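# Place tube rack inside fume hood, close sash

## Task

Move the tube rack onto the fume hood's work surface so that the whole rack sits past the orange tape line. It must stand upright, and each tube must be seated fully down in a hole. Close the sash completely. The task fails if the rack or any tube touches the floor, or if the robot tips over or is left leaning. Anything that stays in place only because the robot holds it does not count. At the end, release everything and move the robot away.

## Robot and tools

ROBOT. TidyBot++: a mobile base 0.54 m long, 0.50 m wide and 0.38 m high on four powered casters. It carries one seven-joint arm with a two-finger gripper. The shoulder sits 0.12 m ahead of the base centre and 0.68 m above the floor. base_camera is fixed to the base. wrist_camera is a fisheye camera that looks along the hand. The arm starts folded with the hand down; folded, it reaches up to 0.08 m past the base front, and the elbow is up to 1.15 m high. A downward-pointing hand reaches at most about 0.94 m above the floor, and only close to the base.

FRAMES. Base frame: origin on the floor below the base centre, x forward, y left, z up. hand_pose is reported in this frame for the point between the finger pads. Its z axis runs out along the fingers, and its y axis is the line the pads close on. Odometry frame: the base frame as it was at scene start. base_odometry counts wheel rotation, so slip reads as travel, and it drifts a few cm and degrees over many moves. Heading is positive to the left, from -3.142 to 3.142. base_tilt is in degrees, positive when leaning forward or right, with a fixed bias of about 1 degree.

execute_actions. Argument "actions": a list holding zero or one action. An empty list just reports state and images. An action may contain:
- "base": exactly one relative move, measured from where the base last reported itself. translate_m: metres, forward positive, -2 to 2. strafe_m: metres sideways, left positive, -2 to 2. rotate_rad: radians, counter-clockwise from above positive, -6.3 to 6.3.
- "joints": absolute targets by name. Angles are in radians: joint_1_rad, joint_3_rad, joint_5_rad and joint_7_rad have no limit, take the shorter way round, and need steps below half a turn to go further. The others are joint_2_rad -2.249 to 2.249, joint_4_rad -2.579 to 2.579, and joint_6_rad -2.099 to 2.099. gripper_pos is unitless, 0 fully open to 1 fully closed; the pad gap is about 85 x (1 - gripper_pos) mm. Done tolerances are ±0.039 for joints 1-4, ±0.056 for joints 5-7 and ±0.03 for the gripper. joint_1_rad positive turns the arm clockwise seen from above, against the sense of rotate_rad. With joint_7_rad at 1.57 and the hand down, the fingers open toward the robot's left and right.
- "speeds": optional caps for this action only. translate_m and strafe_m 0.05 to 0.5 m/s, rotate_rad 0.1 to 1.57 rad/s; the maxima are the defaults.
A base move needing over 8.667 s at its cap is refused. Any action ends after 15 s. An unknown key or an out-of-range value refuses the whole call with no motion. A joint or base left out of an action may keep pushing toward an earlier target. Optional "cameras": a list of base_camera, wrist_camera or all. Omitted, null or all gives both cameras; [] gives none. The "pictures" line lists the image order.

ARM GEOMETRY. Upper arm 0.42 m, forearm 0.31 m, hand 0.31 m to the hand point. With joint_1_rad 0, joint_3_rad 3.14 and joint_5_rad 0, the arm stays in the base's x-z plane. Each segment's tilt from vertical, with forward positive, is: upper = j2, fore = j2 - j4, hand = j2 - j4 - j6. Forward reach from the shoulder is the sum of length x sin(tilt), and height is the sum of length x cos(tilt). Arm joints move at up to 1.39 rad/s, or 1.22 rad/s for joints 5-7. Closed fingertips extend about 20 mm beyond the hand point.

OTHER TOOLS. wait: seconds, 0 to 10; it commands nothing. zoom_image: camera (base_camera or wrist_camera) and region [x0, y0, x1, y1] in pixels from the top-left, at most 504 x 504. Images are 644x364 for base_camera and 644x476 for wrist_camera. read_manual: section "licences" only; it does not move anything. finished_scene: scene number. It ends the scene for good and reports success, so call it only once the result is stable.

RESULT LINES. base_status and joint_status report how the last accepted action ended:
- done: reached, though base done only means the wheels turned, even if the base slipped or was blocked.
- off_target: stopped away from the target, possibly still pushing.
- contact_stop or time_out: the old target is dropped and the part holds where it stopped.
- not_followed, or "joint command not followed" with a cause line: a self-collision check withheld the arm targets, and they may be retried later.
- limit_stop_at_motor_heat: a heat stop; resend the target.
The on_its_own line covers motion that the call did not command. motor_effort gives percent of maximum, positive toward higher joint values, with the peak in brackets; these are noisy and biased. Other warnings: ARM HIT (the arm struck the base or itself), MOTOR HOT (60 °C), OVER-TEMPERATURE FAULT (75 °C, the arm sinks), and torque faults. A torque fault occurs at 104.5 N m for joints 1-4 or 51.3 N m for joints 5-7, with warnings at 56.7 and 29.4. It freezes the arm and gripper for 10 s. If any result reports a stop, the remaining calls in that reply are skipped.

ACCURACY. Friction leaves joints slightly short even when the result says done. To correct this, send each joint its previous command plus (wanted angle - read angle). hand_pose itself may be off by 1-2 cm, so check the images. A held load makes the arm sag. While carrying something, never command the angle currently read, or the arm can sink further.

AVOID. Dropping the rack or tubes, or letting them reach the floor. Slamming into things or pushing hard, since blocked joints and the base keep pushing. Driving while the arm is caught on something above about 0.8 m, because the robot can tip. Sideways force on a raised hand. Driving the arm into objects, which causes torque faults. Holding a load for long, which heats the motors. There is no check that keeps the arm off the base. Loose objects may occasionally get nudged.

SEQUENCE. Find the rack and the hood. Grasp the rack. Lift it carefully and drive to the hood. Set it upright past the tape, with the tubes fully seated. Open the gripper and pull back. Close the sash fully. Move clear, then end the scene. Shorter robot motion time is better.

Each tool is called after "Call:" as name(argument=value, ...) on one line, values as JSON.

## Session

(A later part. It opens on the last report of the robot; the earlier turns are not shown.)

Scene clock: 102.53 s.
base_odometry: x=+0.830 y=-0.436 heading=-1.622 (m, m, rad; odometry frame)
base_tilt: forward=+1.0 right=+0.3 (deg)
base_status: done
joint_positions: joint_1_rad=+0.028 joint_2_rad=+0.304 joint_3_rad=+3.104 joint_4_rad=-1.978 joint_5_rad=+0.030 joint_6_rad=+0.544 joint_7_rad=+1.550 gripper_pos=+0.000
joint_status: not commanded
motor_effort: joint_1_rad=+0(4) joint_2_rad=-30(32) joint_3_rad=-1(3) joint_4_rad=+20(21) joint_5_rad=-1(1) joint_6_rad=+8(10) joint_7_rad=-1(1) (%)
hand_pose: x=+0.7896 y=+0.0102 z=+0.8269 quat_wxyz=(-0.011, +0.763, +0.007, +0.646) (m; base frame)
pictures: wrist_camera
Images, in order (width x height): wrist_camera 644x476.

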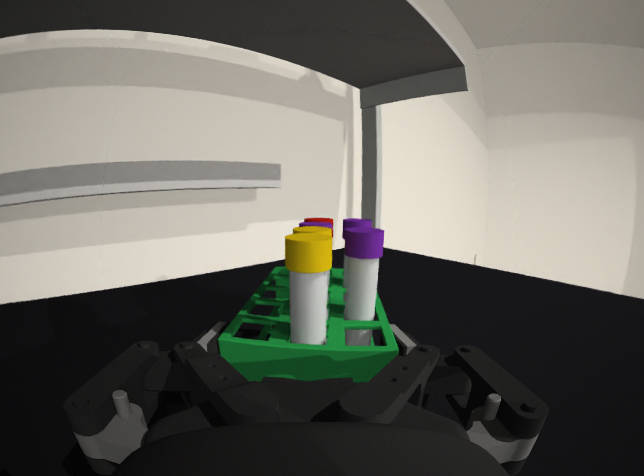

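Inside the fingers, matching the scene‑1 grasp view. A bit deeper, then close.

Call:
execute_actions(actions=[{"base":{"translate_m":0.02},"speeds":{"translate_m":0.05}}], cameras=[])

Call:
execute_actions(actions=[{"joints":{"gripper_pos":1}}], cameras=["wrist_camera"])

Scene clock: 108.70 s.
base_odometry: x=+0.829 y=-0.456 heading=-1.621 (m, m, rad; odometry frame)
base_tilt: forward=+1.0 right=+0.2 (deg)
base_status: done
joint_positions: joint_1_rad=+0.028 joint_2_rad=+0.304 joint_3_rad=+3.104 joint_4_rad=-1.978 joint_5_rad=+0.030 joint_6_rad=+0.544 joint_7_rad=+1.550 gripper_pos=+0.000
joint_status: not commanded
motor_effort: joint_1_rad=+0(2) joint_2_rad=-29(32) joint_3_rad=-1(2) joint_4_rad=+20(22) joint_5_rad=+0(1) joint_6_rad=+9(9) joint_7_rad=-1(1) (%)
hand_pose: x=+0.7896 y=+0.0101 z=+0.8264 quat_wxyz=(-0.011, +0.764, +0.006, +0.646) (m; base frame)
pictures: none
No camera images: the call's "cameras" was empty. Leave "cameras" out to get every camera's image.

Scene clock: 109.80 s.
base_odometry: x=+0.829 y=-0.456 heading=-1.621 (m, m, rad; odometry frame)
base_tilt: forward=+1.0 right=+0.2 (deg)
base_status: not commanded
joint_positions: joint_1_rad=+0.028 joint_2_rad=+0.304 joint_3_rad=+3.104 joint_4_rad=-1.978 joint_5_rad=+0.030 joint_6_rad=+0.545 joint_7_rad=+1.550 gripper_pos=+0.077
joint_status: gripper_pos off_target (ended at +0.077, target +1.000)
motor_effort: joint_1_rad=+1(1) joint_2_rad=-29(29) joint_3_rad=-1(1) joint_4_rad=+20(21) joint_5_rad=-1(0) joint_6_rad=+9(9) joint_7_rad=-1(0) (%)
hand_pose: x=+0.7897 y=+0.0101 z=+0.8267 quat_wxyz=(-0.011, +0.763, +0.006, +0.646) (m; base frame)
pictures: wrist_camera
Images, in order (width x height): wrist_camera 644x476.

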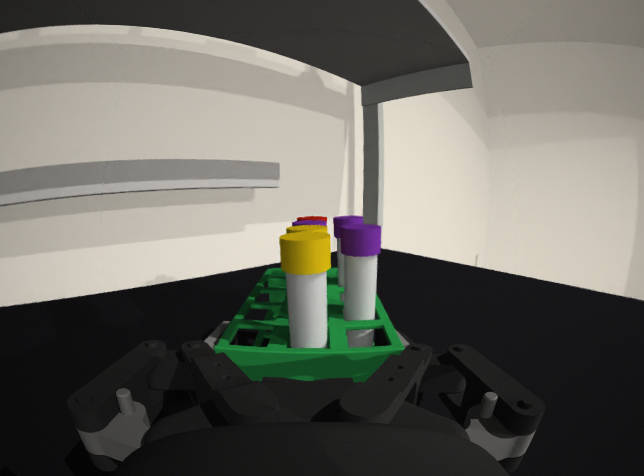

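Call:
execute_actions(actions=[{"joints":{"joint_2_rad":0.2,"joint_4_rad":-1.9,"joint_6_rad":0.5}}], cameras=[])

Call:
execute_actions(actions=[{"base":{"translate_m":-0.4},"speeds":{"translate_m":0.25}}], cameras=[])

Call:
execute_actions(actions=[{"base":{"strafe_m":-0.7},"speeds":{"strafe_m":0.25}}], cameras=[])

Call:
execute_actions(actions=[{"base":{"rotate_rad":-0.95},"speeds":{"rotate_rad":0.5}}])

Scene clock: 112.37 s.
base_odometry: x=+0.829 y=-0.456 heading=-1.621 (m, m, rad; odometry frame)
base_tilt: forward=+1.0 right=+0.3 (deg)
base_status: not commanded
joint_positions: joint_1_rad=+0.028 joint_2_rad=+0.216 joint_3_rad=+3.104 joint_4_rad=-1.915 joint_5_rad=+0.030 joint_6_rad=+0.532 joint_7_rad=+1.550 gripper_pos=+0.077
joint_status: all done
motor_effort: joint_1_rad=+0(0) joint_2_rad=-29(35) joint_3_rad=-1(1) joint_4_rad=+23(24) joint_5_rad=-1(1) joint_6_rad=+10(11) joint_7_rad=+0(1) (%)
hand_pose: x=+0.7860 y=+0.0103 z=+0.9167 quat_wxyz=(-0.010, +0.717, +0.008, +0.697) (m; base frame)
pictures: none
No camera images: the call's "cameras" was empty. Leave "cameras" out to get every camera's image.

Scene clock: 114.87 s.
base_odometry: x=+0.850 y=-0.056 heading=-1.622 (m, m, rad; odometry frame)
base_tilt: forward=+1.0 right=+0.3 (deg)
base_status: done
joint_positions: joint_1_rad=+0.030 joint_2_rad=+0.214 joint_3_rad=+3.103 joint_4_rad=-1.915 joint_5_rad=+0.030 joint_6_rad=+0.529 joint_7_rad=+1.550 gripper_pos=+0.077
joint_status: not commanded
motor_effort: joint_1_rad=+0(3) joint_2_rad=-29(32) joint_3_rad=-1(4) joint_4_rad=+24(25) joint_5_rad=+0(1) joint_6_rad=+11(11) joint_7_rad=-1(1) (%)
hand_pose: x=+0.7855 y=+0.0091 z=+0.9175 quat_wxyz=(-0.009, +0.717, +0.007, +0.697) (m; base frame)
pictures: none
No camera images: the call's "cameras" was empty. Leave "cameras" out to get every camera's image.

Scene clock: 118.53 s.
base_odometry: x=+0.150 y=-0.020 heading=-1.622 (m, m, rad; odometry frame)
base_tilt: forward=+1.0 right=+0.3 (deg)
base_status: done
joint_positions: joint_1_rad=+0.036 joint_2_rad=+0.214 joint_3_rad=+3.103 joint_4_rad=-1.915 joint_5_rad=+0.030 joint_6_rad=+0.529 joint_7_rad=+1.550 gripper_pos=+0.077
joint_status: not commanded
motor_effort: joint_1_rad=+0(3) joint_2_rad=-29(30) joint_3_rad=-2(3) joint_4_rad=+24(24) joint_5_rad=+0(1) joint_6_rad=+11(11) joint_7_rad=-1(1) (%)
hand_pose: x=+0.7855 y=+0.0056 z=+0.9175 quat_wxyz=(-0.007, +0.717, +0.005, +0.697) (m; base frame)
pictures: none
No camera images: the call's "cameras" was empty. Leave "cameras" out to get every camera's image.

Scene clock: 121.10 s.
base_odometry: x=+0.150 y=-0.020 heading=-2.571 (m, m, rad; odometry frame)
base_tilt: forward=+1.0 right=+0.2 (deg)
base_status: done
joint_positions: joint_1_rad=+0.045 joint_2_rad=+0.214 joint_3_rad=+3.101 joint_4_rad=-1.915 joint_5_rad=+0.030 joint_6_rad=+0.528 joint_7_rad=+1.550 gripper_pos=+0.077
joint_status: not commanded
motor_effort: joint_1_rad=+0(4) joint_2_rad=-28(32) joint_3_rad=-2(4) joint_4_rad=+24(26) joint_5_rad=-1(1) joint_6_rad=+11(11) joint_7_rad=-1(1) (%)
hand_pose: x=+0.7855 y=+0.0011 z=+0.9173 quat_wxyz=(-0.005, +0.718, +0.003, +0.696) (m; base frame)
pictures: base_camera, wrist_camera
Images, in order (width x height): base_camera 644x364, wrist_camera 644x476.

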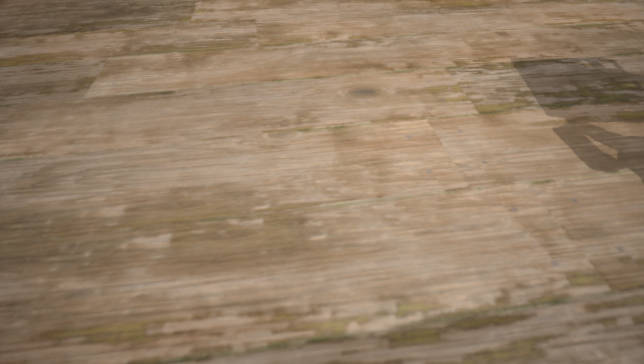

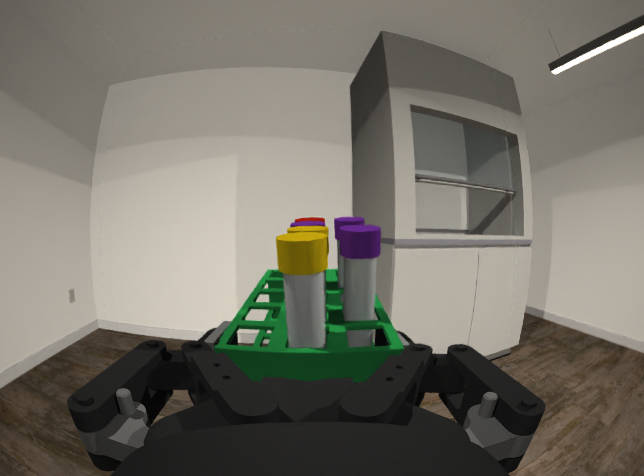

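Call:
execute_actions(actions=[{"base":{"rotate_rad":-0.07},"joints":{"joint_2_rad":0.0,"joint_4_rad":-1.58,"joint_6_rad":0.03}}], cameras=[])

Call:
execute_actions(actions=[{"base":{"strafe_m":-1.0},"speeds":{"strafe_m":0.3}}], cameras=[])

Call:
execute_actions(actions=[{"base":{"translate_m":0.8},"speeds":{"translate_m":0.3}}])

Scene clock: 123.97 s.
base_odometry: x=+0.150 y=-0.020 heading=-2.639 (m, m, rad; odometry frame)
base_tilt: forward=+1.0 right=+0.2 (deg)
base_status: done
joint_positions: joint_1_rad=+0.054 joint_2_rad=+0.009 joint_3_rad=+3.105 joint_4_rad=-1.594 joint_5_rad=+0.030 joint_6_rad=+0.062 joint_7_rad=+1.550 gripper_pos=+0.077
joint_status: all done
motor_effort: joint_1_rad=-1(4) joint_2_rad=-24(31) joint_3_rad=-1(4) joint_4_rad=+26(27) joint_5_rad=+0(2) joint_6_rad=+11(10) joint_7_rad=-1(1) (%)
hand_pose: x=+0.7478 y=-0.0093 z=+1.1015 quat_wxyz=(+0.009, +0.697, -0.002, +0.717) (m; base frame)
pictures: none
No camera images: the call's "cameras" was empty. Leave "cameras" out to get every camera's image.

Scene clock: 128.27 s.
base_odometry: x=-0.330 y=+0.858 heading=-2.641 (m, m, rad; odometry frame)
base_tilt: forward=+1.0 right=+0.3 (deg)
base_status: done
joint_positions: joint_1_rad=+0.054 joint_2_rad=+0.009 joint_3_rad=+3.103 joint_4_rad=-1.594 joint_5_rad=+0.030 joint_6_rad=+0.061 joint_7_rad=+1.550 gripper_pos=+0.077
joint_status: not commanded
motor_effort: joint_1_rad=-1(3) joint_2_rad=-24(25) joint_3_rad=-1(2) joint_4_rad=+26(28) joint_5_rad=-1(1) joint_6_rad=+10(11) joint_7_rad=-1(1) (%)
hand_pose: x=+0.7478 y=-0.0084 z=+1.1014 quat_wxyz=(+0.008, +0.697, -0.002, +0.717) (m; base frame)
pictures: none
No camera images: the call's "cameras" was empty. Leave "cameras" out to get every camera's image.

Scene clock: 131.80 s.
base_odometry: x=-1.032 y=+0.474 heading=-2.641 (m, m, rad; odometry frame)
base_tilt: forward=+1.0 right=+0.2 (deg)
base_status: done
joint_positions: joint_1_rad=+0.054 joint_2_rad=+0.009 joint_3_rad=+3.103 joint_4_rad=-1.594 joint_5_rad=+0.030 joint_6_rad=+0.059 joint_7_rad=+1.550 gripper_pos=+0.077
joint_status: not commanded
motor_effort: joint_1_rad=+1(2) joint_2_rad=-25(27) joint_3_rad=-1(3) joint_4_rad=+27(28) joint_5_rad=-1(1) joint_6_rad=+10(11) joint_7_rad=-1(1) (%)
hand_pose: x=+0.7477 y=-0.0084 z=+1.1009 quat_wxyz=(+0.008, +0.697, -0.002, +0.717) (m; base frame)
pictures: base_camera, wrist_camera
Images, in order (width x height): base_camera 644x364, wrist_camera 644x476.

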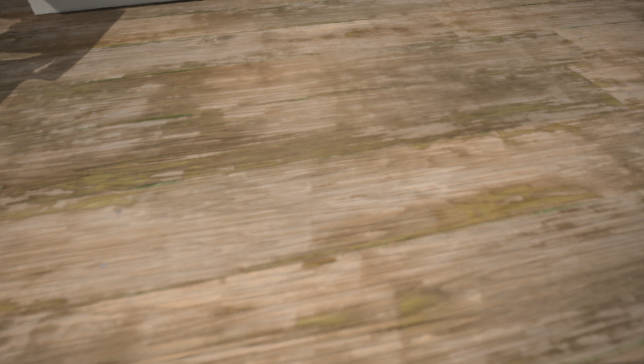

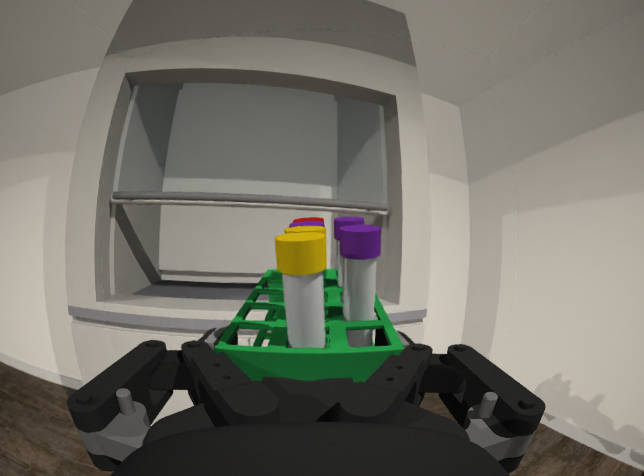

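Call:
execute_actions(actions=[{"base":{"rotate_rad":0.13},"speeds":{"rotate_rad":0.4}}], cameras=[])

Call:
execute_actions(actions=[{"base":{"strafe_m":0.2},"speeds":{"strafe_m":0.2}}], cameras=[])

Call:
execute_actions(actions=[{"base":{"translate_m":0.35},"speeds":{"translate_m":0.2}}])

Scene clock: 134.80 s.
base_odometry: x=-1.032 y=+0.474 heading=-2.511 (m, m, rad; odometry frame)
base_tilt: forward=+1.0 right=+0.3 (deg)
base_status: done
joint_positions: joint_1_rad=+0.051 joint_2_rad=+0.009 joint_3_rad=+3.096 joint_4_rad=-1.594 joint_5_rad=+0.030 joint_6_rad=+0.059 joint_7_rad=+1.550 gripper_pos=+0.077
joint_status: not commanded
motor_effort: joint_1_rad=+0(4) joint_2_rad=-24(25) joint_3_rad=-1(5) joint_4_rad=+26(27) joint_5_rad=-1(0) joint_6_rad=+10(11) joint_7_rad=-1(1) (%)
hand_pose: x=+0.7477 y=-0.0016 z=+1.1009 quat_wxyz=(+0.005, +0.698, +0.002, +0.717) (m; base frame)
pictures: none
No camera images: the call's "cameras" was empty. Leave "cameras" out to get every camera's image.

Scene clock: 136.57 s.
base_odometry: x=-0.914 y=+0.312 heading=-2.510 (m, m, rad; odometry frame)
base_tilt: forward=+1.0 right=+0.2 (deg)
base_status: done
joint_positions: joint_1_rad=+0.051 joint_2_rad=+0.009 joint_3_rad=+3.096 joint_4_rad=-1.594 joint_5_rad=+0.030 joint_6_rad=+0.058 joint_7_rad=+1.550 gripper_pos=+0.077
joint_status: not commanded
motor_effort: joint_1_rad=+2(4) joint_2_rad=-24(29) joint_3_rad=+0(3) joint_4_rad=+27(29) joint_5_rad=-1(1) joint_6_rad=+10(12) joint_7_rad=-1(1) (%)
hand_pose: x=+0.7477 y=-0.0018 z=+1.1007 quat_wxyz=(+0.005, +0.698, +0.002, +0.716) (m; base frame)
pictures: none
No camera images: the call's "cameras" was empty. Leave "cameras" out to get every camera's image.

Scene clock: 139.07 s.
base_odometry: x=-1.196 y=+0.105 heading=-2.509 (m, m, rad; odometry frame)
base_tilt: forward=+1.0 right=+0.2 (deg)
base_status: done
joint_positions: joint_1_rad=+0.051 joint_2_rad=+0.009 joint_3_rad=+3.096 joint_4_rad=-1.593 joint_5_rad=+0.030 joint_6_rad=+0.058 joint_7_rad=+1.550 gripper_pos=+0.077
joint_status: not commanded
motor_effort: joint_1_rad=+0(1) joint_2_rad=-26(28) joint_3_rad=-1(2) joint_4_rad=+27(28) joint_5_rad=-1(0) joint_6_rad=+10(12) joint_7_rad=-1(1) (%)
hand_pose: x=+0.7476 y=-0.0018 z=+1.1007 quat_wxyz=(+0.005, +0.698, +0.002, +0.716) (m; base frame)
pictures: base_camera, wrist_camera
Images, in order (width x height): base_camera 644x364, wrist_camera 644x476.

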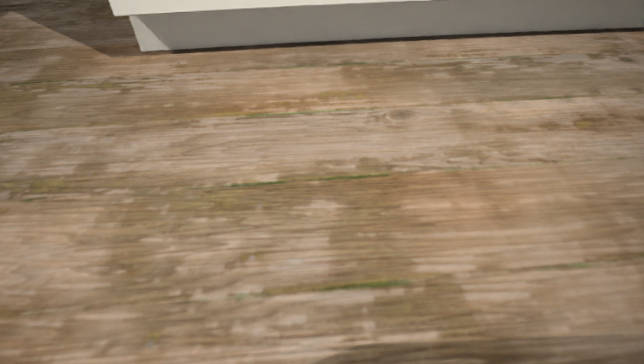

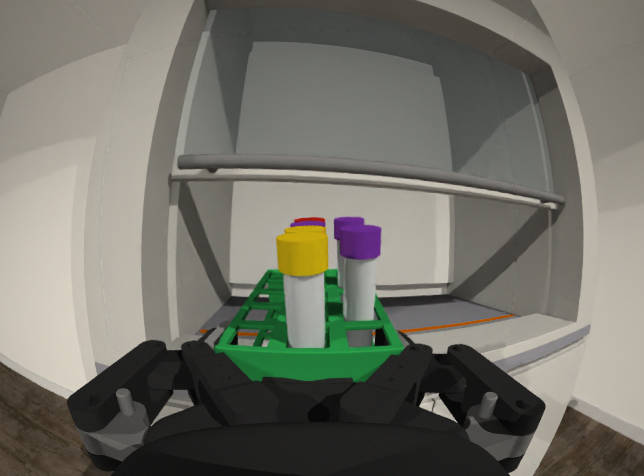

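Call:
execute_actions(actions=[{"base":{"rotate_rad":0.05},"speeds":{"rotate_rad":0.4}}], cameras=[])

Call:
execute_actions(actions=[{"base":{"strafe_m":-0.25},"speeds":{"strafe_m":0.2}}], cameras=[])

Call:
execute_actions(actions=[{"base":{"translate_m":0.42},"speeds":{"translate_m":0.15}}])

Scene clock: 141.33 s.
base_odometry: x=-1.197 y=+0.105 heading=-2.460 (m, m, rad; odometry frame)
base_tilt: forward=+1.0 right=+0.2 (deg)
base_status: done
joint_positions: joint_1_rad=+0.049 joint_2_rad=+0.009 joint_3_rad=+3.094 joint_4_rad=-1.593 joint_5_rad=+0.030 joint_6_rad=+0.058 joint_7_rad=+1.550 gripper_pos=+0.077
joint_status: not commanded
motor_effort: joint_1_rad=+1(2) joint_2_rad=-24(24) joint_3_rad=-1(4) joint_4_rad=+27(27) joint_5_rad=+0(1) joint_6_rad=+10(10) joint_7_rad=-1(1) (%)
hand_pose: x=+0.7476 y=+0.0010 z=+1.1007 quat_wxyz=(+0.003, +0.698, +0.003, +0.716) (m; base frame)
pictures: none
No camera images: the call's "cameras" was empty. Leave "cameras" out to get every camera's image.

Scene clock: 143.33 s.
base_odometry: x=-1.354 y=+0.299 heading=-2.459 (m, m, rad; odometry frame)
base_tilt: forward=+1.0 right=+0.3 (deg)
base_status: done
joint_positions: joint_1_rad=+0.049 joint_2_rad=+0.009 joint_3_rad=+3.094 joint_4_rad=-1.593 joint_5_rad=+0.030 joint_6_rad=+0.058 joint_7_rad=+1.550 gripper_pos=+0.077
joint_status: not commanded
motor_effort: joint_1_rad=-1(3) joint_2_rad=-24(26) joint_3_rad=-1(2) joint_4_rad=+27(28) joint_5_rad=+0(0) joint_6_rad=+10(11) joint_7_rad=-1(0) (%)
hand_pose: x=+0.7476 y=+0.0006 z=+1.1007 quat_wxyz=(+0.003, +0.698, +0.003, +0.716) (m; base frame)
pictures: none
No camera images: the call's "cameras" was empty. Leave "cameras" out to get every camera's image.

Scene clock: 146.80 s.
base_odometry: x=-1.681 y=+0.034 heading=-2.460 (m, m, rad; odometry frame)
base_tilt: forward=+1.0 right=+0.2 (deg)
base_status: done
joint_positions: joint_1_rad=+0.049 joint_2_rad=+0.008 joint_3_rad=+3.094 joint_4_rad=-1.593 joint_5_rad=+0.030 joint_6_rad=+0.057 joint_7_rad=+1.550 gripper_pos=+0.077
joint_status: not commanded
motor_effort: joint_1_rad=+0(2) joint_2_rad=-25(28) joint_3_rad=-1(1) joint_4_rad=+27(29) joint_5_rad=-1(1) joint_6_rad=+11(11) joint_7_rad=-1(1) (%)
hand_pose: x=+0.7473 y=+0.0006 z=+1.1011 quat_wxyz=(+0.003, +0.698, +0.003, +0.716) (m; base frame)
pictures: base_camera, wrist_camera
Images, in order (width x height): base_camera 644x364, wrist_camera 644x476.

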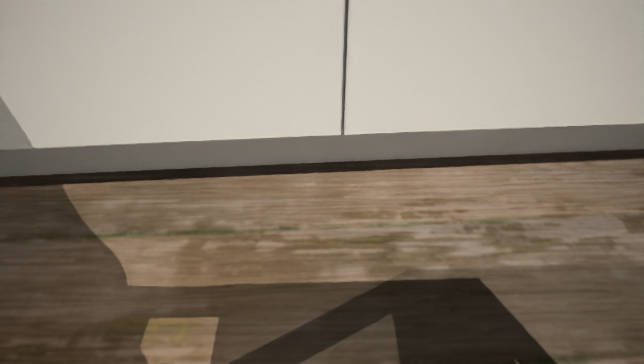

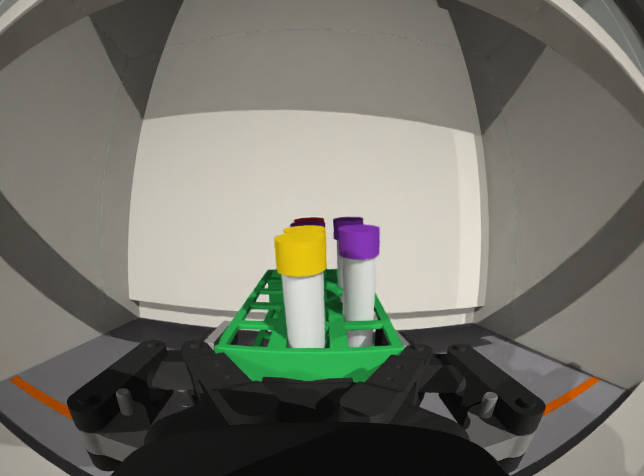

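Call:
execute_actions(actions=[{"base":{"translate_m":0.13},"speeds":{"translate_m":0.1},"joints":{"joint_4_rad":-1.78,"joint_6_rad":0.23}}], cameras=[])

Call:
execute_actions(actions=[{"joints":{"joint_4_rad":-1.88,"joint_6_rad":0.25}}])

Scene clock: 149.83 s.
base_odometry: x=-1.782 y=-0.048 heading=-2.460 (m, m, rad; odometry frame)
base_tilt: forward=+1.0 right=+0.3 (deg)
base_status: done
joint_positions: joint_1_rad=+0.049 joint_2_rad=+0.006 joint_3_rad=+3.094 joint_4_rad=-1.778 joint_5_rad=+0.030 joint_6_rad=+0.184 joint_7_rad=+1.550 gripper_pos=+0.077
joint_status: all done
motor_effort: joint_1_rad=+1(2) joint_2_rad=-22(27) joint_3_rad=-1(3) joint_4_rad=+26(28) joint_5_rad=+0(1) joint_6_rad=+10(12) joint_7_rad=-1(0) (%)
hand_pose: x=+0.7396 y=+0.0019 z=+1.0269 quat_wxyz=(+0.002, +0.717, +0.004, +0.697) (m; base frame)
pictures: none
No camera images: the call's "cameras" was empty. Leave "cameras" out to get every camera's image.

Scene clock: 150.73 s.
base_odometry: x=-1.782 y=-0.047 heading=-2.460 (m, m, rad; odometry frame)
base_tilt: forward=+1.0 right=+0.2 (deg)
base_status: not commanded
joint_positions: joint_1_rad=+0.049 joint_2_rad=+0.003 joint_3_rad=+3.094 joint_4_rad=-1.850 joint_5_rad=+0.030 joint_6_rad=+0.221 joint_7_rad=+1.550 gripper_pos=+0.077
joint_status: all done
motor_effort: joint_1_rad=+1(2) joint_2_rad=-20(24) joint_3_rad=-1(2) joint_4_rad=+22(26) joint_5_rad=+0(1) joint_6_rad=+8(11) joint_7_rad=-1(1) (%)
hand_pose: x=+0.7325 y=+0.0023 z=+0.9961 quat_wxyz=(+0.001, +0.728, +0.005, +0.685) (m; base frame)
pictures: base_camera, wrist_camera
Images, in order (width x height): base_camera 644x364, wrist_camera 644x476.

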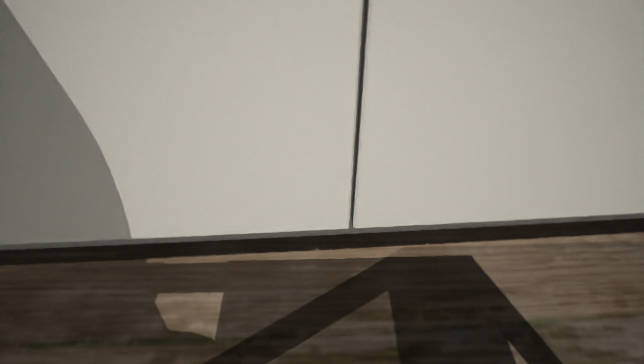

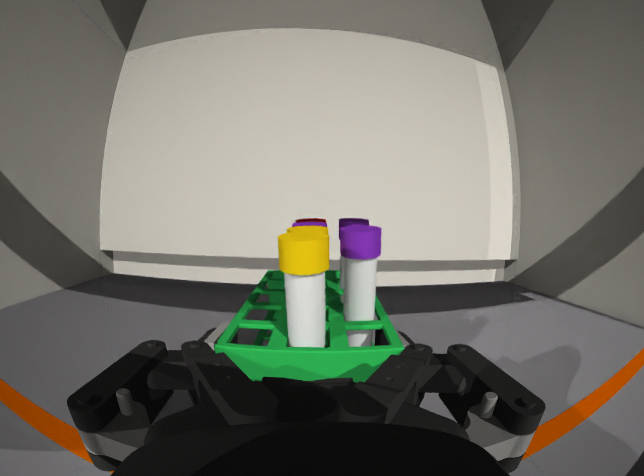

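Call:
execute_actions(actions=[{"base":{"translate_m":0.05},"speeds":{"translate_m":0.05},"joints":{"joint_4_rad":-1.84}}], cameras=[])

Call:
execute_actions(actions=[{"joints":{"gripper_pos":0}}], cameras=[])

Call:
execute_actions(actions=[{"base":{"translate_m":-0.55},"speeds":{"translate_m":0.2}}], cameras=[])

Call:
execute_actions(actions=[{"joints":{"joint_2_rad":0.1,"joint_4_rad":-0.78,"joint_6_rad":-0.7,"joint_7_rad":0.0,"joint_1_rad":0.03}}])

Scene clock: 153.43 s.
base_odometry: x=-1.821 y=-0.079 heading=-2.460 (m, m, rad; odometry frame)
base_tilt: forward=+1.0 right=+0.2 (deg)
base_status: done
joint_positions: joint_1_rad=+0.049 joint_2_rad=+0.004 joint_3_rad=+3.094 joint_4_rad=-1.846 joint_5_rad=+0.030 joint_6_rad=+0.221 joint_7_rad=+1.550 gripper_pos=+0.077
joint_status: all done
motor_effort: joint_1_rad=+1(1) joint_2_rad=-24(27) joint_3_rad=-1(2) joint_4_rad=+26(27) joint_5_rad=-1(1) joint_6_rad=+11(10) joint_7_rad=-1(0) (%)
hand_pose: x=+0.7330 y=+0.0023 z=+0.9979 quat_wxyz=(+0.001, +0.727, +0.005, +0.686) (m; base frame)
pictures: none
No camera images: the call's "cameras" was empty. Leave "cameras" out to get every camera's image.

Scene clock: 154.53 s.
base_odometry: x=-1.821 y=-0.079 heading=-2.460 (m, m, rad; odometry frame)
base_tilt: forward=+1.0 right=+0.3 (deg)
base_status: not commanded
joint_positions: joint_1_rad=+0.049 joint_2_rad=+0.004 joint_3_rad=+3.094 joint_4_rad=-1.846 joint_5_rad=+0.030 joint_6_rad=+0.221 joint_7_rad=+1.550 gripper_pos=+0.000
joint_status: all done
motor_effort: joint_1_rad=+0(0) joint_2_rad=-22(24) joint_3_rad=+0(1) joint_4_rad=+25(26) joint_5_rad=-1(0) joint_6_rad=+9(11) joint_7_rad=-1(1) (%)
hand_pose: x=+0.7330 y=+0.0023 z=+0.9979 quat_wxyz=(+0.001, +0.727, +0.005, +0.686) (m; base frame)
pictures: none
No camera images: the call's "cameras" was empty. Leave "cameras" out to get every camera's image.

Scene clock: 158.03 s.
base_odometry: x=-1.394 y=+0.268 heading=-2.460 (m, m, rad; odometry frame)
base_tilt: forward=+1.0 right=+0.3 (deg)
base_status: done
joint_positions: joint_1_rad=+0.049 joint_2_rad=+0.004 joint_3_rad=+3.094 joint_4_rad=-1.846 joint_5_rad=+0.030 joint_6_rad=+0.221 joint_7_rad=+1.550 gripper_pos=+0.000
joint_status: not commanded
motor_effort: joint_1_rad=+0(2) joint_2_rad=-19(29) joint_3_rad=-1(2) joint_4_rad=+24(27) joint_5_rad=-1(1) joint_6_rad=+9(11) joint_7_rad=-1(1) (%)
hand_pose: x=+0.7330 y=+0.0022 z=+0.9979 quat_wxyz=(+0.001, +0.727, +0.005, +0.686) (m; base frame)
pictures: none
No camera images: the call's "cameras" was empty. Leave "cameras" out to get every camera's image.

Scene clock: 160.73 s.
base_odometry: x=-1.394 y=+0.268 heading=-2.460 (m, m, rad; odometry frame)
base_tilt: forward=+1.0 right=+0.2 (deg)
base_status: not commanded
joint_positions: joint_1_rad=+0.049 joint_2_rad=+0.076 joint_3_rad=+3.094 joint_4_rad=-0.794 joint_5_rad=+0.030 joint_6_rad=-0.661 joint_7_rad=+0.035 gripper_pos=+0.000
joint_status: all done
motor_effort: joint_1_rad=+0(0) joint_2_rad=-22(22) joint_3_rad=-1(1) joint_4_rad=+20(25) joint_5_rad=+0(1) joint_6_rad=+9(9) joint_7_rad=-1(0) (%)
hand_pose: x=+0.7014 y=-0.0079 z=+1.3170 quat_wxyz=(-0.491, +0.498, -0.481, +0.529) (m; base frame)
pictures: base_camera, wrist_camera
Images, in order (width x height): base_camera 644x364, wrist_camera 644x476.

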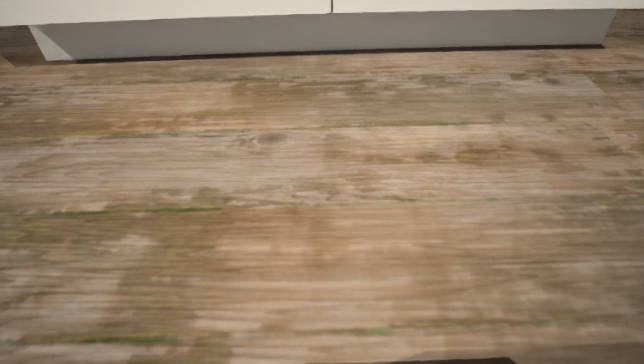

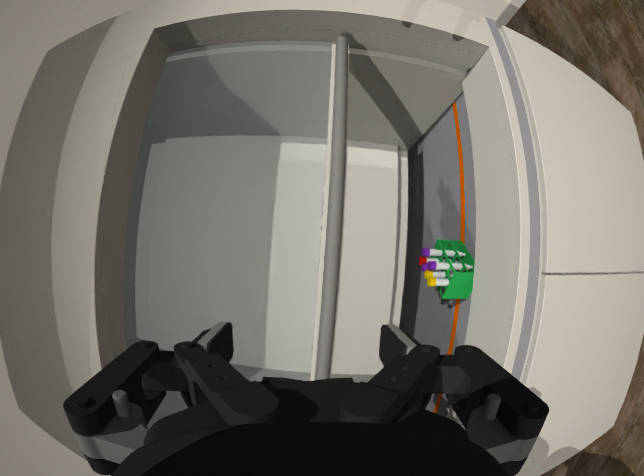

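Call:
execute_actions(actions=[{"joints":{"joint_2_rad":0.0,"joint_4_rad":-1.82,"joint_6_rad":0.23,"joint_7_rad":1.57,"joint_1_rad":0.05,"gripper_pos":0}}], cameras=[])

Call:
execute_actions(actions=[{"base":{"translate_m":0.36},"speeds":{"translate_m":0.15}}], cameras=["wrist_camera"])

Scene clock: 165.33 s.
base_odometry: x=-1.394 y=+0.268 heading=-2.460 (m, m, rad; odometry frame)
base_tilt: forward=+1.0 right=+0.2 (deg)
base_status: not commanded
joint_positions: joint_1_rad=+0.049 joint_2_rad=+0.026 joint_3_rad=+3.094 joint_4_rad=-1.806 joint_5_rad=+0.030 joint_6_rad=+0.191 joint_7_rad=+1.535 gripper_pos=+0.000
joint_status: all done
motor_effort: joint_1_rad=+1(0) joint_2_rad=-22(27) joint_3_rad=-1(1) joint_4_rad=+24(26) joint_5_rad=+0(0) joint_6_rad=+9(9) joint_7_rad=-1(1) (%)
hand_pose: x=+0.7436 y=+0.0016 z=+0.9997 quat_wxyz=(-0.004, +0.731, -0.001, +0.682) (m; base frame)
pictures: none
No camera images: the call's "cameras" was empty. Leave "cameras" out to get every camera's image.

Scene clock: 168.40 s.
base_odometry: x=-1.674 y=+0.041 heading=-2.460 (m, m, rad; odometry frame)
base_tilt: forward=+1.0 right=+0.2 (deg)
base_status: done
joint_positions: joint_1_rad=+0.049 joint_2_rad=+0.014 joint_3_rad=+3.094 joint_4_rad=-1.806 joint_5_rad=+0.030 joint_6_rad=+0.193 joint_7_rad=+1.535 gripper_pos=+0.000
joint_status: not commanded
motor_effort: joint_1_rad=+0(2) joint_2_rad=-22(25) joint_3_rad=-1(3) joint_4_rad=+24(25) joint_5_rad=-1(1) joint_6_rad=+9(10) joint_7_rad=-1(1) (%)
hand_pose: x=+0.7396 y=+0.0018 z=+1.0074 quat_wxyz=(-0.004, +0.727, -0.001, +0.687) (m; base frame)
pictures: wrist_camera
Images, in order (width x height): wrist_camera 644x476.

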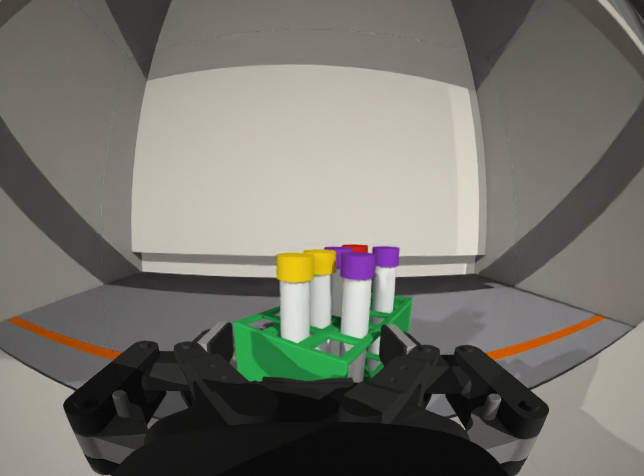

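Call:
execute_actions(actions=[{"base":{"translate_m":0.23},"speeds":{"translate_m":0.06}}], cameras=[])

Call:
execute_actions(actions=[{"base":{"translate_m":-0.08},"speeds":{"translate_m":0.05}}], cameras=["wrist_camera"])

Scene clock: 173.83 s.
base_odometry: x=-1.853 y=-0.104 heading=-2.461 (m, m, rad; odometry frame)
base_tilt: forward=+1.0 right=+0.2 (deg)
base_status: done
joint_positions: joint_1_rad=+0.049 joint_2_rad=+0.011 joint_3_rad=+3.094 joint_4_rad=-1.806 joint_5_rad=+0.030 joint_6_rad=+0.193 joint_7_rad=+1.535 gripper_pos=+0.000
joint_status: not commanded
motor_effort: joint_1_rad=+0(2) joint_2_rad=-23(24) joint_3_rad=-1(2) joint_4_rad=+25(25) joint_5_rad=-1(1) joint_6_rad=+9(9) joint_7_rad=+0(1) (%)
hand_pose: x=+0.7389 y=+0.0018 z=+1.0088 quat_wxyz=(-0.004, +0.726, -0.001, +0.688) (m; base frame)
pictures: none
No camera images: the call's "cameras" was empty. Leave "cameras" out to get every camera's image.

Scene clock: 175.87 s.
base_odometry: x=-1.791 y=-0.054 heading=-2.460 (m, m, rad; odometry frame)
base_tilt: forward=+1.0 right=+0.2 (deg)
base_status: done
joint_positions: joint_1_rad=+0.049 joint_2_rad=+0.010 joint_3_rad=+3.094 joint_4_rad=-1.807 joint_5_rad=+0.030 joint_6_rad=+0.193 joint_7_rad=+1.535 gripper_pos=+0.000
joint_status: not commanded
motor_effort: joint_1_rad=+0(2) joint_2_rad=-21(27) joint_3_rad=-1(2) joint_4_rad=+24(25) joint_5_rad=-1(1) joint_6_rad=+9(10) joint_7_rad=-1(1) (%)
hand_pose: x=+0.7384 y=+0.0018 z=+1.0096 quat_wxyz=(-0.004, +0.725, -0.001, +0.688) (m; base frame)
pictures: wrist_camera
Images, in order (width x height): wrist_camera 644x476.

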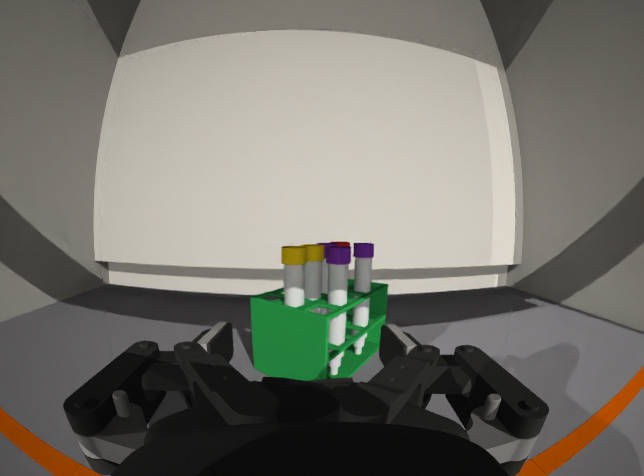

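Call:
execute_actions(actions=[{"base":{"translate_m":-0.45},"speeds":{"translate_m":0.2}}], cameras=[])

Call:
execute_actions(actions=[{"joints":{"joint_2_rad":0.1,"joint_4_rad":-0.86,"joint_6_rad":-0.64,"joint_7_rad":0.0}}], cameras=[])

Call:
execute_actions(actions=[{"base":{"translate_m":0.2},"speeds":{"translate_m":0.15}}])

Scene clock: 180.00 s.
base_odometry: x=-1.441 y=+0.230 heading=-2.460 (m, m, rad; odometry frame)
base_tilt: forward=+1.0 right=+0.3 (deg)
base_status: done
joint_positions: joint_1_rad=+0.049 joint_2_rad=+0.008 joint_3_rad=+3.094 joint_4_rad=-1.807 joint_5_rad=+0.030 joint_6_rad=+0.194 joint_7_rad=+1.535 gripper_pos=+0.000
joint_status: not commanded
motor_effort: joint_1_rad=+0(1) joint_2_rad=-22(24) joint_3_rad=-1(2) joint_4_rad=+24(25) joint_5_rad=-1(1) joint_6_rad=+8(9) joint_7_rad=-1(1) (%)
hand_pose: x=+0.7378 y=+0.0019 z=+1.0106 quat_wxyz=(-0.004, +0.725, -0.001, +0.689) (m; base frame)
pictures: none
No camera images: the call's "cameras" was empty. Leave "cameras" out to get every camera's image.

Scene clock: 182.63 s.
base_odometry: x=-1.441 y=+0.230 heading=-2.460 (m, m, rad; odometry frame)
base_tilt: forward=+1.0 right=+0.2 (deg)
base_status: not commanded
joint_positions: joint_1_rad=+0.049 joint_2_rad=+0.076 joint_3_rad=+3.094 joint_4_rad=-0.874 joint_5_rad=+0.030 joint_6_rad=-0.600 joint_7_rad=+0.034 gripper_pos=+0.000
joint_status: all done
motor_effort: joint_1_rad=+0(0) joint_2_rad=-23(23) joint_3_rad=-1(1) joint_4_rad=+21(25) joint_5_rad=-1(0) joint_6_rad=+10(9) joint_7_rad=+0(0) (%)
hand_pose: x=+0.7170 y=-0.0073 z=+1.2910 quat_wxyz=(-0.486, +0.503, -0.486, +0.524) (m; base frame)
pictures: none
No camera images: the call's "cameras" was empty. Leave "cameras" out to get every camera's image.

Scene clock: 184.60 s.
base_odometry: x=-1.597 y=+0.104 heading=-2.461 (m, m, rad; odometry frame)
base_tilt: forward=+1.0 right=+0.2 (deg)
base_status: done
joint_positions: joint_1_rad=+0.049 joint_2_rad=+0.092 joint_3_rad=+3.095 joint_4_rad=-0.872 joint_5_rad=+0.030 joint_6_rad=-0.603 joint_7_rad=+0.034 gripper_pos=+0.000
joint_status: not commanded
motor_effort: joint_1_rad=+0(1) joint_2_rad=-22(26) joint_3_rad=-1(2) joint_4_rad=+22(23) joint_5_rad=+0(1) joint_6_rad=+10(9) joint_7_rad=+0(1) (%)
hand_pose: x=+0.7267 y=-0.0079 z=+1.2812 quat_wxyz=(-0.482, +0.508, -0.490, +0.519) (m; base frame)
pictures: base_camera, wrist_camera
Images, in order (width x height): base_camera 644x364, wrist_camera 644x476.

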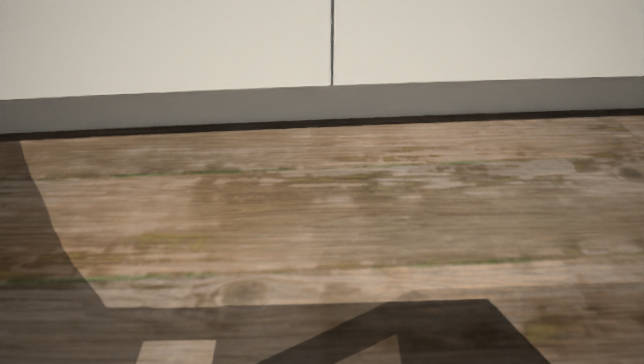

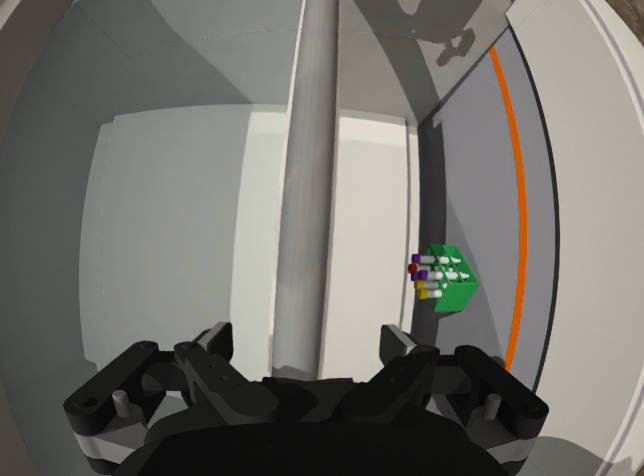

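Bar centred, width ~52 px as before the final approach. Advance, grip, pull.

Call:
execute_actions(actions=[{"base":{"translate_m":0.045},"speeds":{"translate_m":0.05}}], cameras=[])

Call:
execute_actions(actions=[{"joints":{"gripper_pos":1}}], cameras=["wrist_camera"])

Call:
execute_actions(actions=[{"joints":{"joint_2_rad":0.0,"joint_4_rad":-1.2,"joint_6_rad":-0.4}}], cameras=[])

Call:
execute_actions(actions=[{"joints":{"joint_2_rad":-0.05,"joint_4_rad":-1.6,"joint_6_rad":-0.05}}], cameras=[])

Call:
execute_actions(actions=[{"joints":{"joint_2_rad":0.0,"joint_4_rad":-1.9,"joint_6_rad":0.2}}], cameras=[])

Call:
execute_actions(actions=[{"joints":{"joint_2_rad":0.05,"joint_4_rad":-2.1,"joint_6_rad":0.5}}], cameras=["wrist_camera"])

Scene clock: 187.73 s.
base_odometry: x=-1.632 y=+0.076 heading=-2.461 (m, m, rad; odometry frame)
base_tilt: forward=+1.0 right=+0.2 (deg)
base_status: done
joint_positions: joint_1_rad=+0.049 joint_2_rad=+0.077 joint_3_rad=+3.095 joint_4_rad=-0.869 joint_5_rad=+0.030 joint_6_rad=-0.616 joint_7_rad=+0.034 gripper_pos=+0.000
joint_status: not commanded
motor_effort: joint_1_rad=+0(2) joint_2_rad=-18(25) joint_3_rad=-1(2) joint_4_rad=+21(23) joint_5_rad=-1(1) joint_6_rad=+10(13) joint_7_rad=+0(0) (%)
hand_pose: x=+0.7169 y=-0.0075 z=+1.2880 quat_wxyz=(-0.483, +0.507, -0.489, +0.521) (m; base frame)
pictures: none
No camera images: the call's "cameras" was empty. Leave "cameras" out to get every camera's image.

Scene clock: 188.83 s.
base_odometry: x=-1.632 y=+0.076 heading=-2.461 (m, m, rad; odometry frame)
base_tilt: forward=+1.0 right=+0.2 (deg)
base_status: not commanded
joint_positions: joint_1_rad=+0.049 joint_2_rad=+0.057 joint_3_rad=+3.095 joint_4_rad=-0.873 joint_5_rad=+0.030 joint_6_rad=-0.651 joint_7_rad=+0.024 gripper_pos=+0.616
joint_status: gripper_pos off_target (ended at +0.616, target +1.000)
motor_effort: joint_1_rad=+0(3) joint_2_rad=-13(17) joint_3_rad=+0(2) joint_4_rad=+24(27) joint_5_rad=+1(2) joint_6_rad=+14(19) joint_7_rad=+1(3) (%)
hand_pose: x=+0.7058 y=-0.0077 z=+1.2866 quat_wxyz=(-0.481, +0.509, -0.496, +0.514) (m; base frame)
pictures: wrist_camera
Images, in order (width x height): wrist_camera 644x476.

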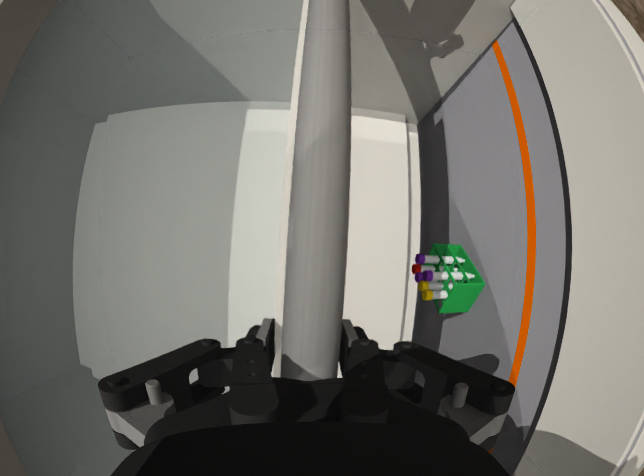

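Scene clock: 190.30 s.
base_odometry: x=-1.632 y=+0.076 heading=-2.461 (m, m, rad; odometry frame)
base_tilt: forward=+1.0 right=+0.3 (deg)
base_status: not commanded
joint_positions: joint_1_rad=+0.049 joint_2_rad=-0.010 joint_3_rad=+3.104 joint_4_rad=-1.103 joint_5_rad=+0.030 joint_6_rad=-0.359 joint_7_rad=+0.016 gripper_pos=+0.620
joint_status: joint_4_rad off_target (ended at -1.103, target -1.200); the others done
motor_effort: joint_1_rad=-5(3) joint_2_rad=-12(14) joint_3_rad=-5(5) joint_4_rad=+7(24) joint_5_rad=+1(2) joint_6_rad=-3(13) joint_7_rad=+2(3) (%)
hand_pose: x=+0.7028 y=-0.0083 z=+1.2838 quat_wxyz=(-0.511, +0.474, -0.465, +0.546) (m; base frame)
pictures: none
No camera images: the call's "cameras" was empty. Leave "cameras" out to get every camera's image.

Scene clock: 191.97 s.
base_odometry: x=-1.632 y=+0.076 heading=-2.461 (m, m, rad; odometry frame)
base_tilt: forward=+1.0 right=+0.2 (deg)
base_status: not commanded
joint_positions: joint_1_rad=+0.052 joint_2_rad=-0.092 joint_3_rad=+3.110 joint_4_rad=-1.536 joint_5_rad=+0.030 joint_6_rad=-0.021 joint_7_rad=-0.001 gripper_pos=+0.625
joint_status: joint_2_rad off_target (ended at -0.092, target -0.050); joint_4_rad off_target (ended at -1.536, target -1.600); the others done
motor_effort: joint_1_rad=-6(5) joint_2_rad=-6(13) joint_3_rad=-6(6) joint_4_rad=+14(16) joint_5_rad=+2(4) joint_6_rad=+1(4) joint_7_rad=+2(5) (%)
hand_pose: x=+0.7014 y=-0.0097 z=+1.1733 quat_wxyz=(-0.512, +0.475, -0.470, +0.540) (m; base frame)
pictures: none
No camera images: the call's "cameras" was empty. Leave "cameras" out to get every camera's image.

Scene clock: 193.87 s.
base_odometry: x=-1.632 y=+0.076 heading=-2.461 (m, m, rad; odometry frame)
base_tilt: forward=+1.0 right=+0.2 (deg)
base_status: not commanded
joint_positions: joint_1_rad=+0.054 joint_2_rad=-0.095 joint_3_rad=+3.113 joint_4_rad=-1.869 joint_5_rad=+0.027 joint_6_rad=+0.228 joint_7_rad=-0.001 gripper_pos=+0.698
joint_status: joint_2_rad off_target (ended at -0.095, target +0.000); the others done
on_its_own: gripper_pos moved +0.073 toward your old target +1.000
motor_effort: joint_1_rad=-2(6) joint_2_rad=-2(7) joint_3_rad=-4(7) joint_4_rad=+22(21) joint_5_rad=+1(5) joint_6_rad=+8(8) joint_7_rad=+1(5) (%)
hand_pose: x=+0.6976 y=-0.0105 z=+1.0449 quat_wxyz=(-0.494, +0.496, -0.492, +0.518) (m; base frame)
pictures: none
No camera images: the call's "cameras" was empty. Leave "cameras" out to get every camera's image.

Scene clock: 195.07 s.
base_odometry: x=-1.632 y=+0.076 heading=-2.461 (m, m, rad; odometry frame)
base_tilt: forward=+0.9 right=+0.3 (deg)
base_status: not commanded
joint_positions: joint_1_rad=+0.055 joint_2_rad=-0.066 joint_3_rad=+3.114 joint_4_rad=-1.968 joint_5_rad=+0.025 joint_6_rad=+0.430 joint_7_rad=-0.002 gripper_pos=+0.698
joint_status: joint_2_rad off_target (ended at -0.066, target +0.050); joint_4_rad off_target (ended at -1.968, target -2.100); joint_6_rad off_target (ended at +0.430, target +0.500)
motor_effort: joint_1_rad=-5(6) joint_2_rad=+0(7) joint_3_rad=-6(7) joint_4_rad=+1(22) joint_5_rad=+5(7) joint_6_rad=+16(20) joint_7_rad=+4(5) (%)
hand_pose: x=+0.6978 y=-0.0108 z=+1.0300 quat_wxyz=(-0.513, +0.476, -0.473, +0.535) (m; base frame)
pictures: wrist_camera
Images, in order (width x height): wrist_camera 644x476.

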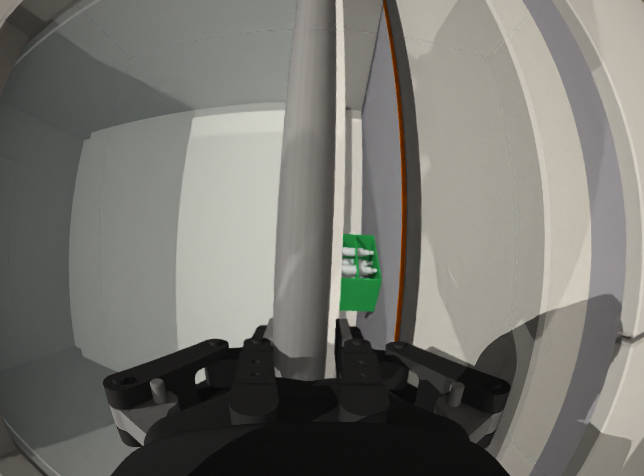

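Call:
execute_actions(actions=[{"joints":{"gripper_pos":0,"joint_2_rad":-0.05,"joint_4_rad":-1.97,"joint_6_rad":0.45}}], cameras=[])

Call:
execute_actions(actions=[{"base":{"translate_m":-0.15}}], cameras=[])

Call:
execute_actions(actions=[{"joints":{"gripper_pos":1,"joint_2_rad":0.02,"joint_4_rad":-1.02,"joint_6_rad":-1.03,"joint_7_rad":1.57}}], cameras=[])

Call:
execute_actions(actions=[{"base":{"translate_m":0.18},"speeds":{"translate_m":0.08}}], cameras=[])

Call:
execute_actions(actions=[{"joints":{"joint_2_rad":-0.02,"joint_4_rad":-1.55,"joint_6_rad":-0.6}}], cameras=[])

Call:
execute_actions(actions=[{"joints":{"joint_2_rad":-0.05,"joint_4_rad":-1.9,"joint_6_rad":-0.45}}], cameras=[])

Call:
execute_actions(actions=[{"joints":{"joint_2_rad":-0.05,"joint_4_rad":-2.05,"joint_6_rad":-0.45}}], cameras=["wrist_camera"])

Scene clock: 198.13 s.
base_odometry: x=-1.632 y=+0.076 heading=-2.461 (m, m, rad; odometry frame)
base_tilt: forward=+1.0 right=+0.2 (deg)
base_status: not commanded
joint_positions: joint_1_rad=+0.055 joint_2_rad=-0.060 joint_3_rad=+3.105 joint_4_rad=-1.960 joint_5_rad=+0.025 joint_6_rad=+0.452 joint_7_rad=-0.002 gripper_pos=+0.000
joint_status: all done
motor_effort: joint_1_rad=+1(5) joint_2_rad=-15(18) joint_3_rad=-1(6) joint_4_rad=+20(23) joint_5_rad=-1(6) joint_6_rad=+7(21) joint_7_rad=-1(4) (%)
hand_pose: x=+0.6999 y=-0.0055 z=+1.0381 quat_wxyz=(-0.521, +0.472, -0.465, +0.538) (m; base frame)
pictures: none
No camera images: the call's "cameras" was empty. Leave "cameras" out to get every camera's image.

Scene clock: 199.57 s.
base_odometry: x=-1.516 y=+0.171 heading=-2.461 (m, m, rad; odometry frame)
base_tilt: forward=+1.0 right=+0.2 (deg)
base_status: done
joint_positions: joint_1_rad=+0.055 joint_2_rad=-0.058 joint_3_rad=+3.104 joint_4_rad=-1.960 joint_5_rad=+0.025 joint_6_rad=+0.452 joint_7_rad=-0.002 gripper_pos=+0.000
joint_status: not commanded
motor_effort: joint_1_rad=+0(2) joint_2_rad=-18(21) joint_3_rad=+0(2) joint_4_rad=+24(25) joint_5_rad=+0(1) joint_6_rad=+9(10) joint_7_rad=-1(0) (%)
hand_pose: x=+0.7005 y=-0.0050 z=+1.0369 quat_wxyz=(-0.521, +0.473, -0.465, +0.537) (m; base frame)
pictures: none
No camera images: the call's "cameras" was empty. Leave "cameras" out to get every camera's image.

Scene clock: 202.13 s.
base_odometry: x=-1.516 y=+0.171 heading=-2.461 (m, m, rad; odometry frame)
base_tilt: forward=+1.0 right=+0.3 (deg)
base_status: not commanded
joint_positions: joint_1_rad=+0.055 joint_2_rad=-0.005 joint_3_rad=+3.104 joint_4_rad=-1.034 joint_5_rad=+0.025 joint_6_rad=-0.993 joint_7_rad=+1.536 gripper_pos=+0.999
joint_status: all done
motor_effort: joint_1_rad=+0(0) joint_2_rad=-19(21) joint_3_rad=-1(1) joint_4_rad=+22(25) joint_5_rad=+0(1) joint_6_rad=+9(10) joint_7_rad=-1(0) (%)
hand_pose: x=+0.6659 y=-0.0150 z=+1.1286 quat_wxyz=(+0.008, +0.847, -0.022, +0.531) (m; base frame)
pictures: none
No camera images: the call's "cameras" was empty. Leave "cameras" out to get every camera's image.

Scene clock: 204.90 s.
base_odometry: x=-1.656 y=+0.057 heading=-2.461 (m, m, rad; odometry frame)
base_tilt: forward=+1.0 right=+0.2 (deg)
base_status: done
joint_positions: joint_1_rad=+0.055 joint_2_rad=+0.007 joint_3_rad=+3.104 joint_4_rad=-1.034 joint_5_rad=+0.025 joint_6_rad=-0.993 joint_7_rad=+1.536 gripper_pos=+0.999
joint_status: not commanded
motor_effort: joint_1_rad=+0(2) joint_2_rad=-20(22) joint_3_rad=-1(2) joint_4_rad=+22(23) joint_5_rad=+0(1) joint_6_rad=+9(9) joint_7_rad=-1(1) (%)
hand_pose: x=+0.6711 y=-0.0153 z=+1.1225 quat_wxyz=(+0.008, +0.850, -0.022, +0.526) (m; base frame)
pictures: none
No camera images: the call's "cameras" was empty. Leave "cameras" out to get every camera's image.

Scene clock: 206.63 s.
base_odometry: x=-1.656 y=+0.058 heading=-2.461 (m, m, rad; odometry frame)
base_tilt: forward=+1.0 right=+0.3 (deg)
base_status: not commanded
joint_positions: joint_1_rad=+0.055 joint_2_rad=-0.113 joint_3_rad=+3.105 joint_4_rad=-1.457 joint_5_rad=+0.025 joint_6_rad=-0.597 joint_7_rad=+1.536 gripper_pos=+0.999
joint_status: joint_2_rad off_target (ended at -0.113, target -0.020); joint_4_rad off_target (ended at -1.457, target -1.550); the others done
motor_effort: joint_1_rad=-3(4) joint_2_rad=+5(21) joint_3_rad=-4(4) joint_4_rad=+9(23) joint_5_rad=-3(3) joint_6_rad=+2(9) joint_7_rad=-1(1) (%)
hand_pose: x=+0.6677 y=-0.0120 z=+1.0578 quat_wxyz=(+0.009, +0.825, -0.017, +0.565) (m; base frame)
pictures: none
No camera images: the call's "cameras" was empty. Leave "cameras" out to get every camera's image.

Scene clock: 208.20 s.
base_odometry: x=-1.656 y=+0.057 heading=-2.461 (m, m, rad; odometry frame)
base_tilt: forward=+1.0 right=+0.3 (deg)
base_status: not commanded
joint_positions: joint_1_rad=+0.055 joint_2_rad=-0.144 joint_3_rad=+3.107 joint_4_rad=-1.725 joint_5_rad=+0.025 joint_6_rad=-0.322 joint_7_rad=+1.536 gripper_pos=+0.999
joint_status: joint_2_rad off_target (ended at -0.144, target -0.050); joint_4_rad off_target (ended at -1.725, target -1.900); joint_6_rad off_target (ended at -0.322, target -0.450)
motor_effort: joint_1_rad=-1(4) joint_2_rad=+1(8) joint_3_rad=-2(6) joint_4_rad=-9(11) joint_5_rad=-2(4) joint_6_rad=-15(15) joint_7_rad=-1(1) (%)
hand_pose: x=+0.6666 y=-0.0112 z=+0.9935 quat_wxyz=(+0.008, +0.814, -0.014, +0.580) (m; base frame)
pictures: none
No camera images: the call's "cameras" was empty. Leave "cameras" out to get every camera's image.

Scene clock: 209.27 s.
base_odometry: x=-1.656 y=+0.057 heading=-2.461 (m, m, rad; odometry frame)
base_tilt: forward=+1.0 right=+0.2 (deg)
base_status: not commanded
joint_positions: joint_1_rad=+0.055 joint_2_rad=-0.161 joint_3_rad=+3.108 joint_4_rad=-1.774 joint_5_rad=+0.025 joint_6_rad=-0.250 joint_7_rad=+1.536 gripper_pos=+0.999
joint_status: joint_2_rad off_target (ended at -0.161, target -0.050); joint_4_rad off_target (ended at -1.774, target -2.050); joint_6_rad off_target (ended at -0.250, target -0.450)
motor_effort: joint_1_rad=+0(4) joint_2_rad=+8(9) joint_3_rad=-1(5) joint_4_rad=-25(25) joint_5_rad=-1(2) joint_6_rad=-27(27) joint_7_rad=-1(1) (%)
hand_pose: x=+0.6634 y=-0.0107 z=+0.9941 quat_wxyz=(+0.008, +0.802, -0.013, +0.597) (m; base frame)
pictures: wrist_camera
Images, in order (width x height): wrist_camera 644x476.

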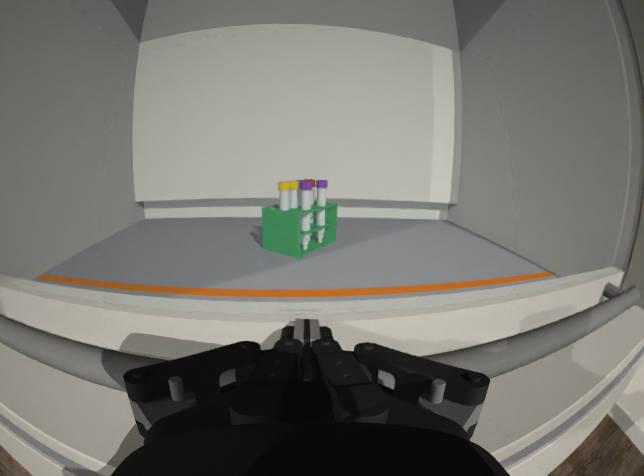

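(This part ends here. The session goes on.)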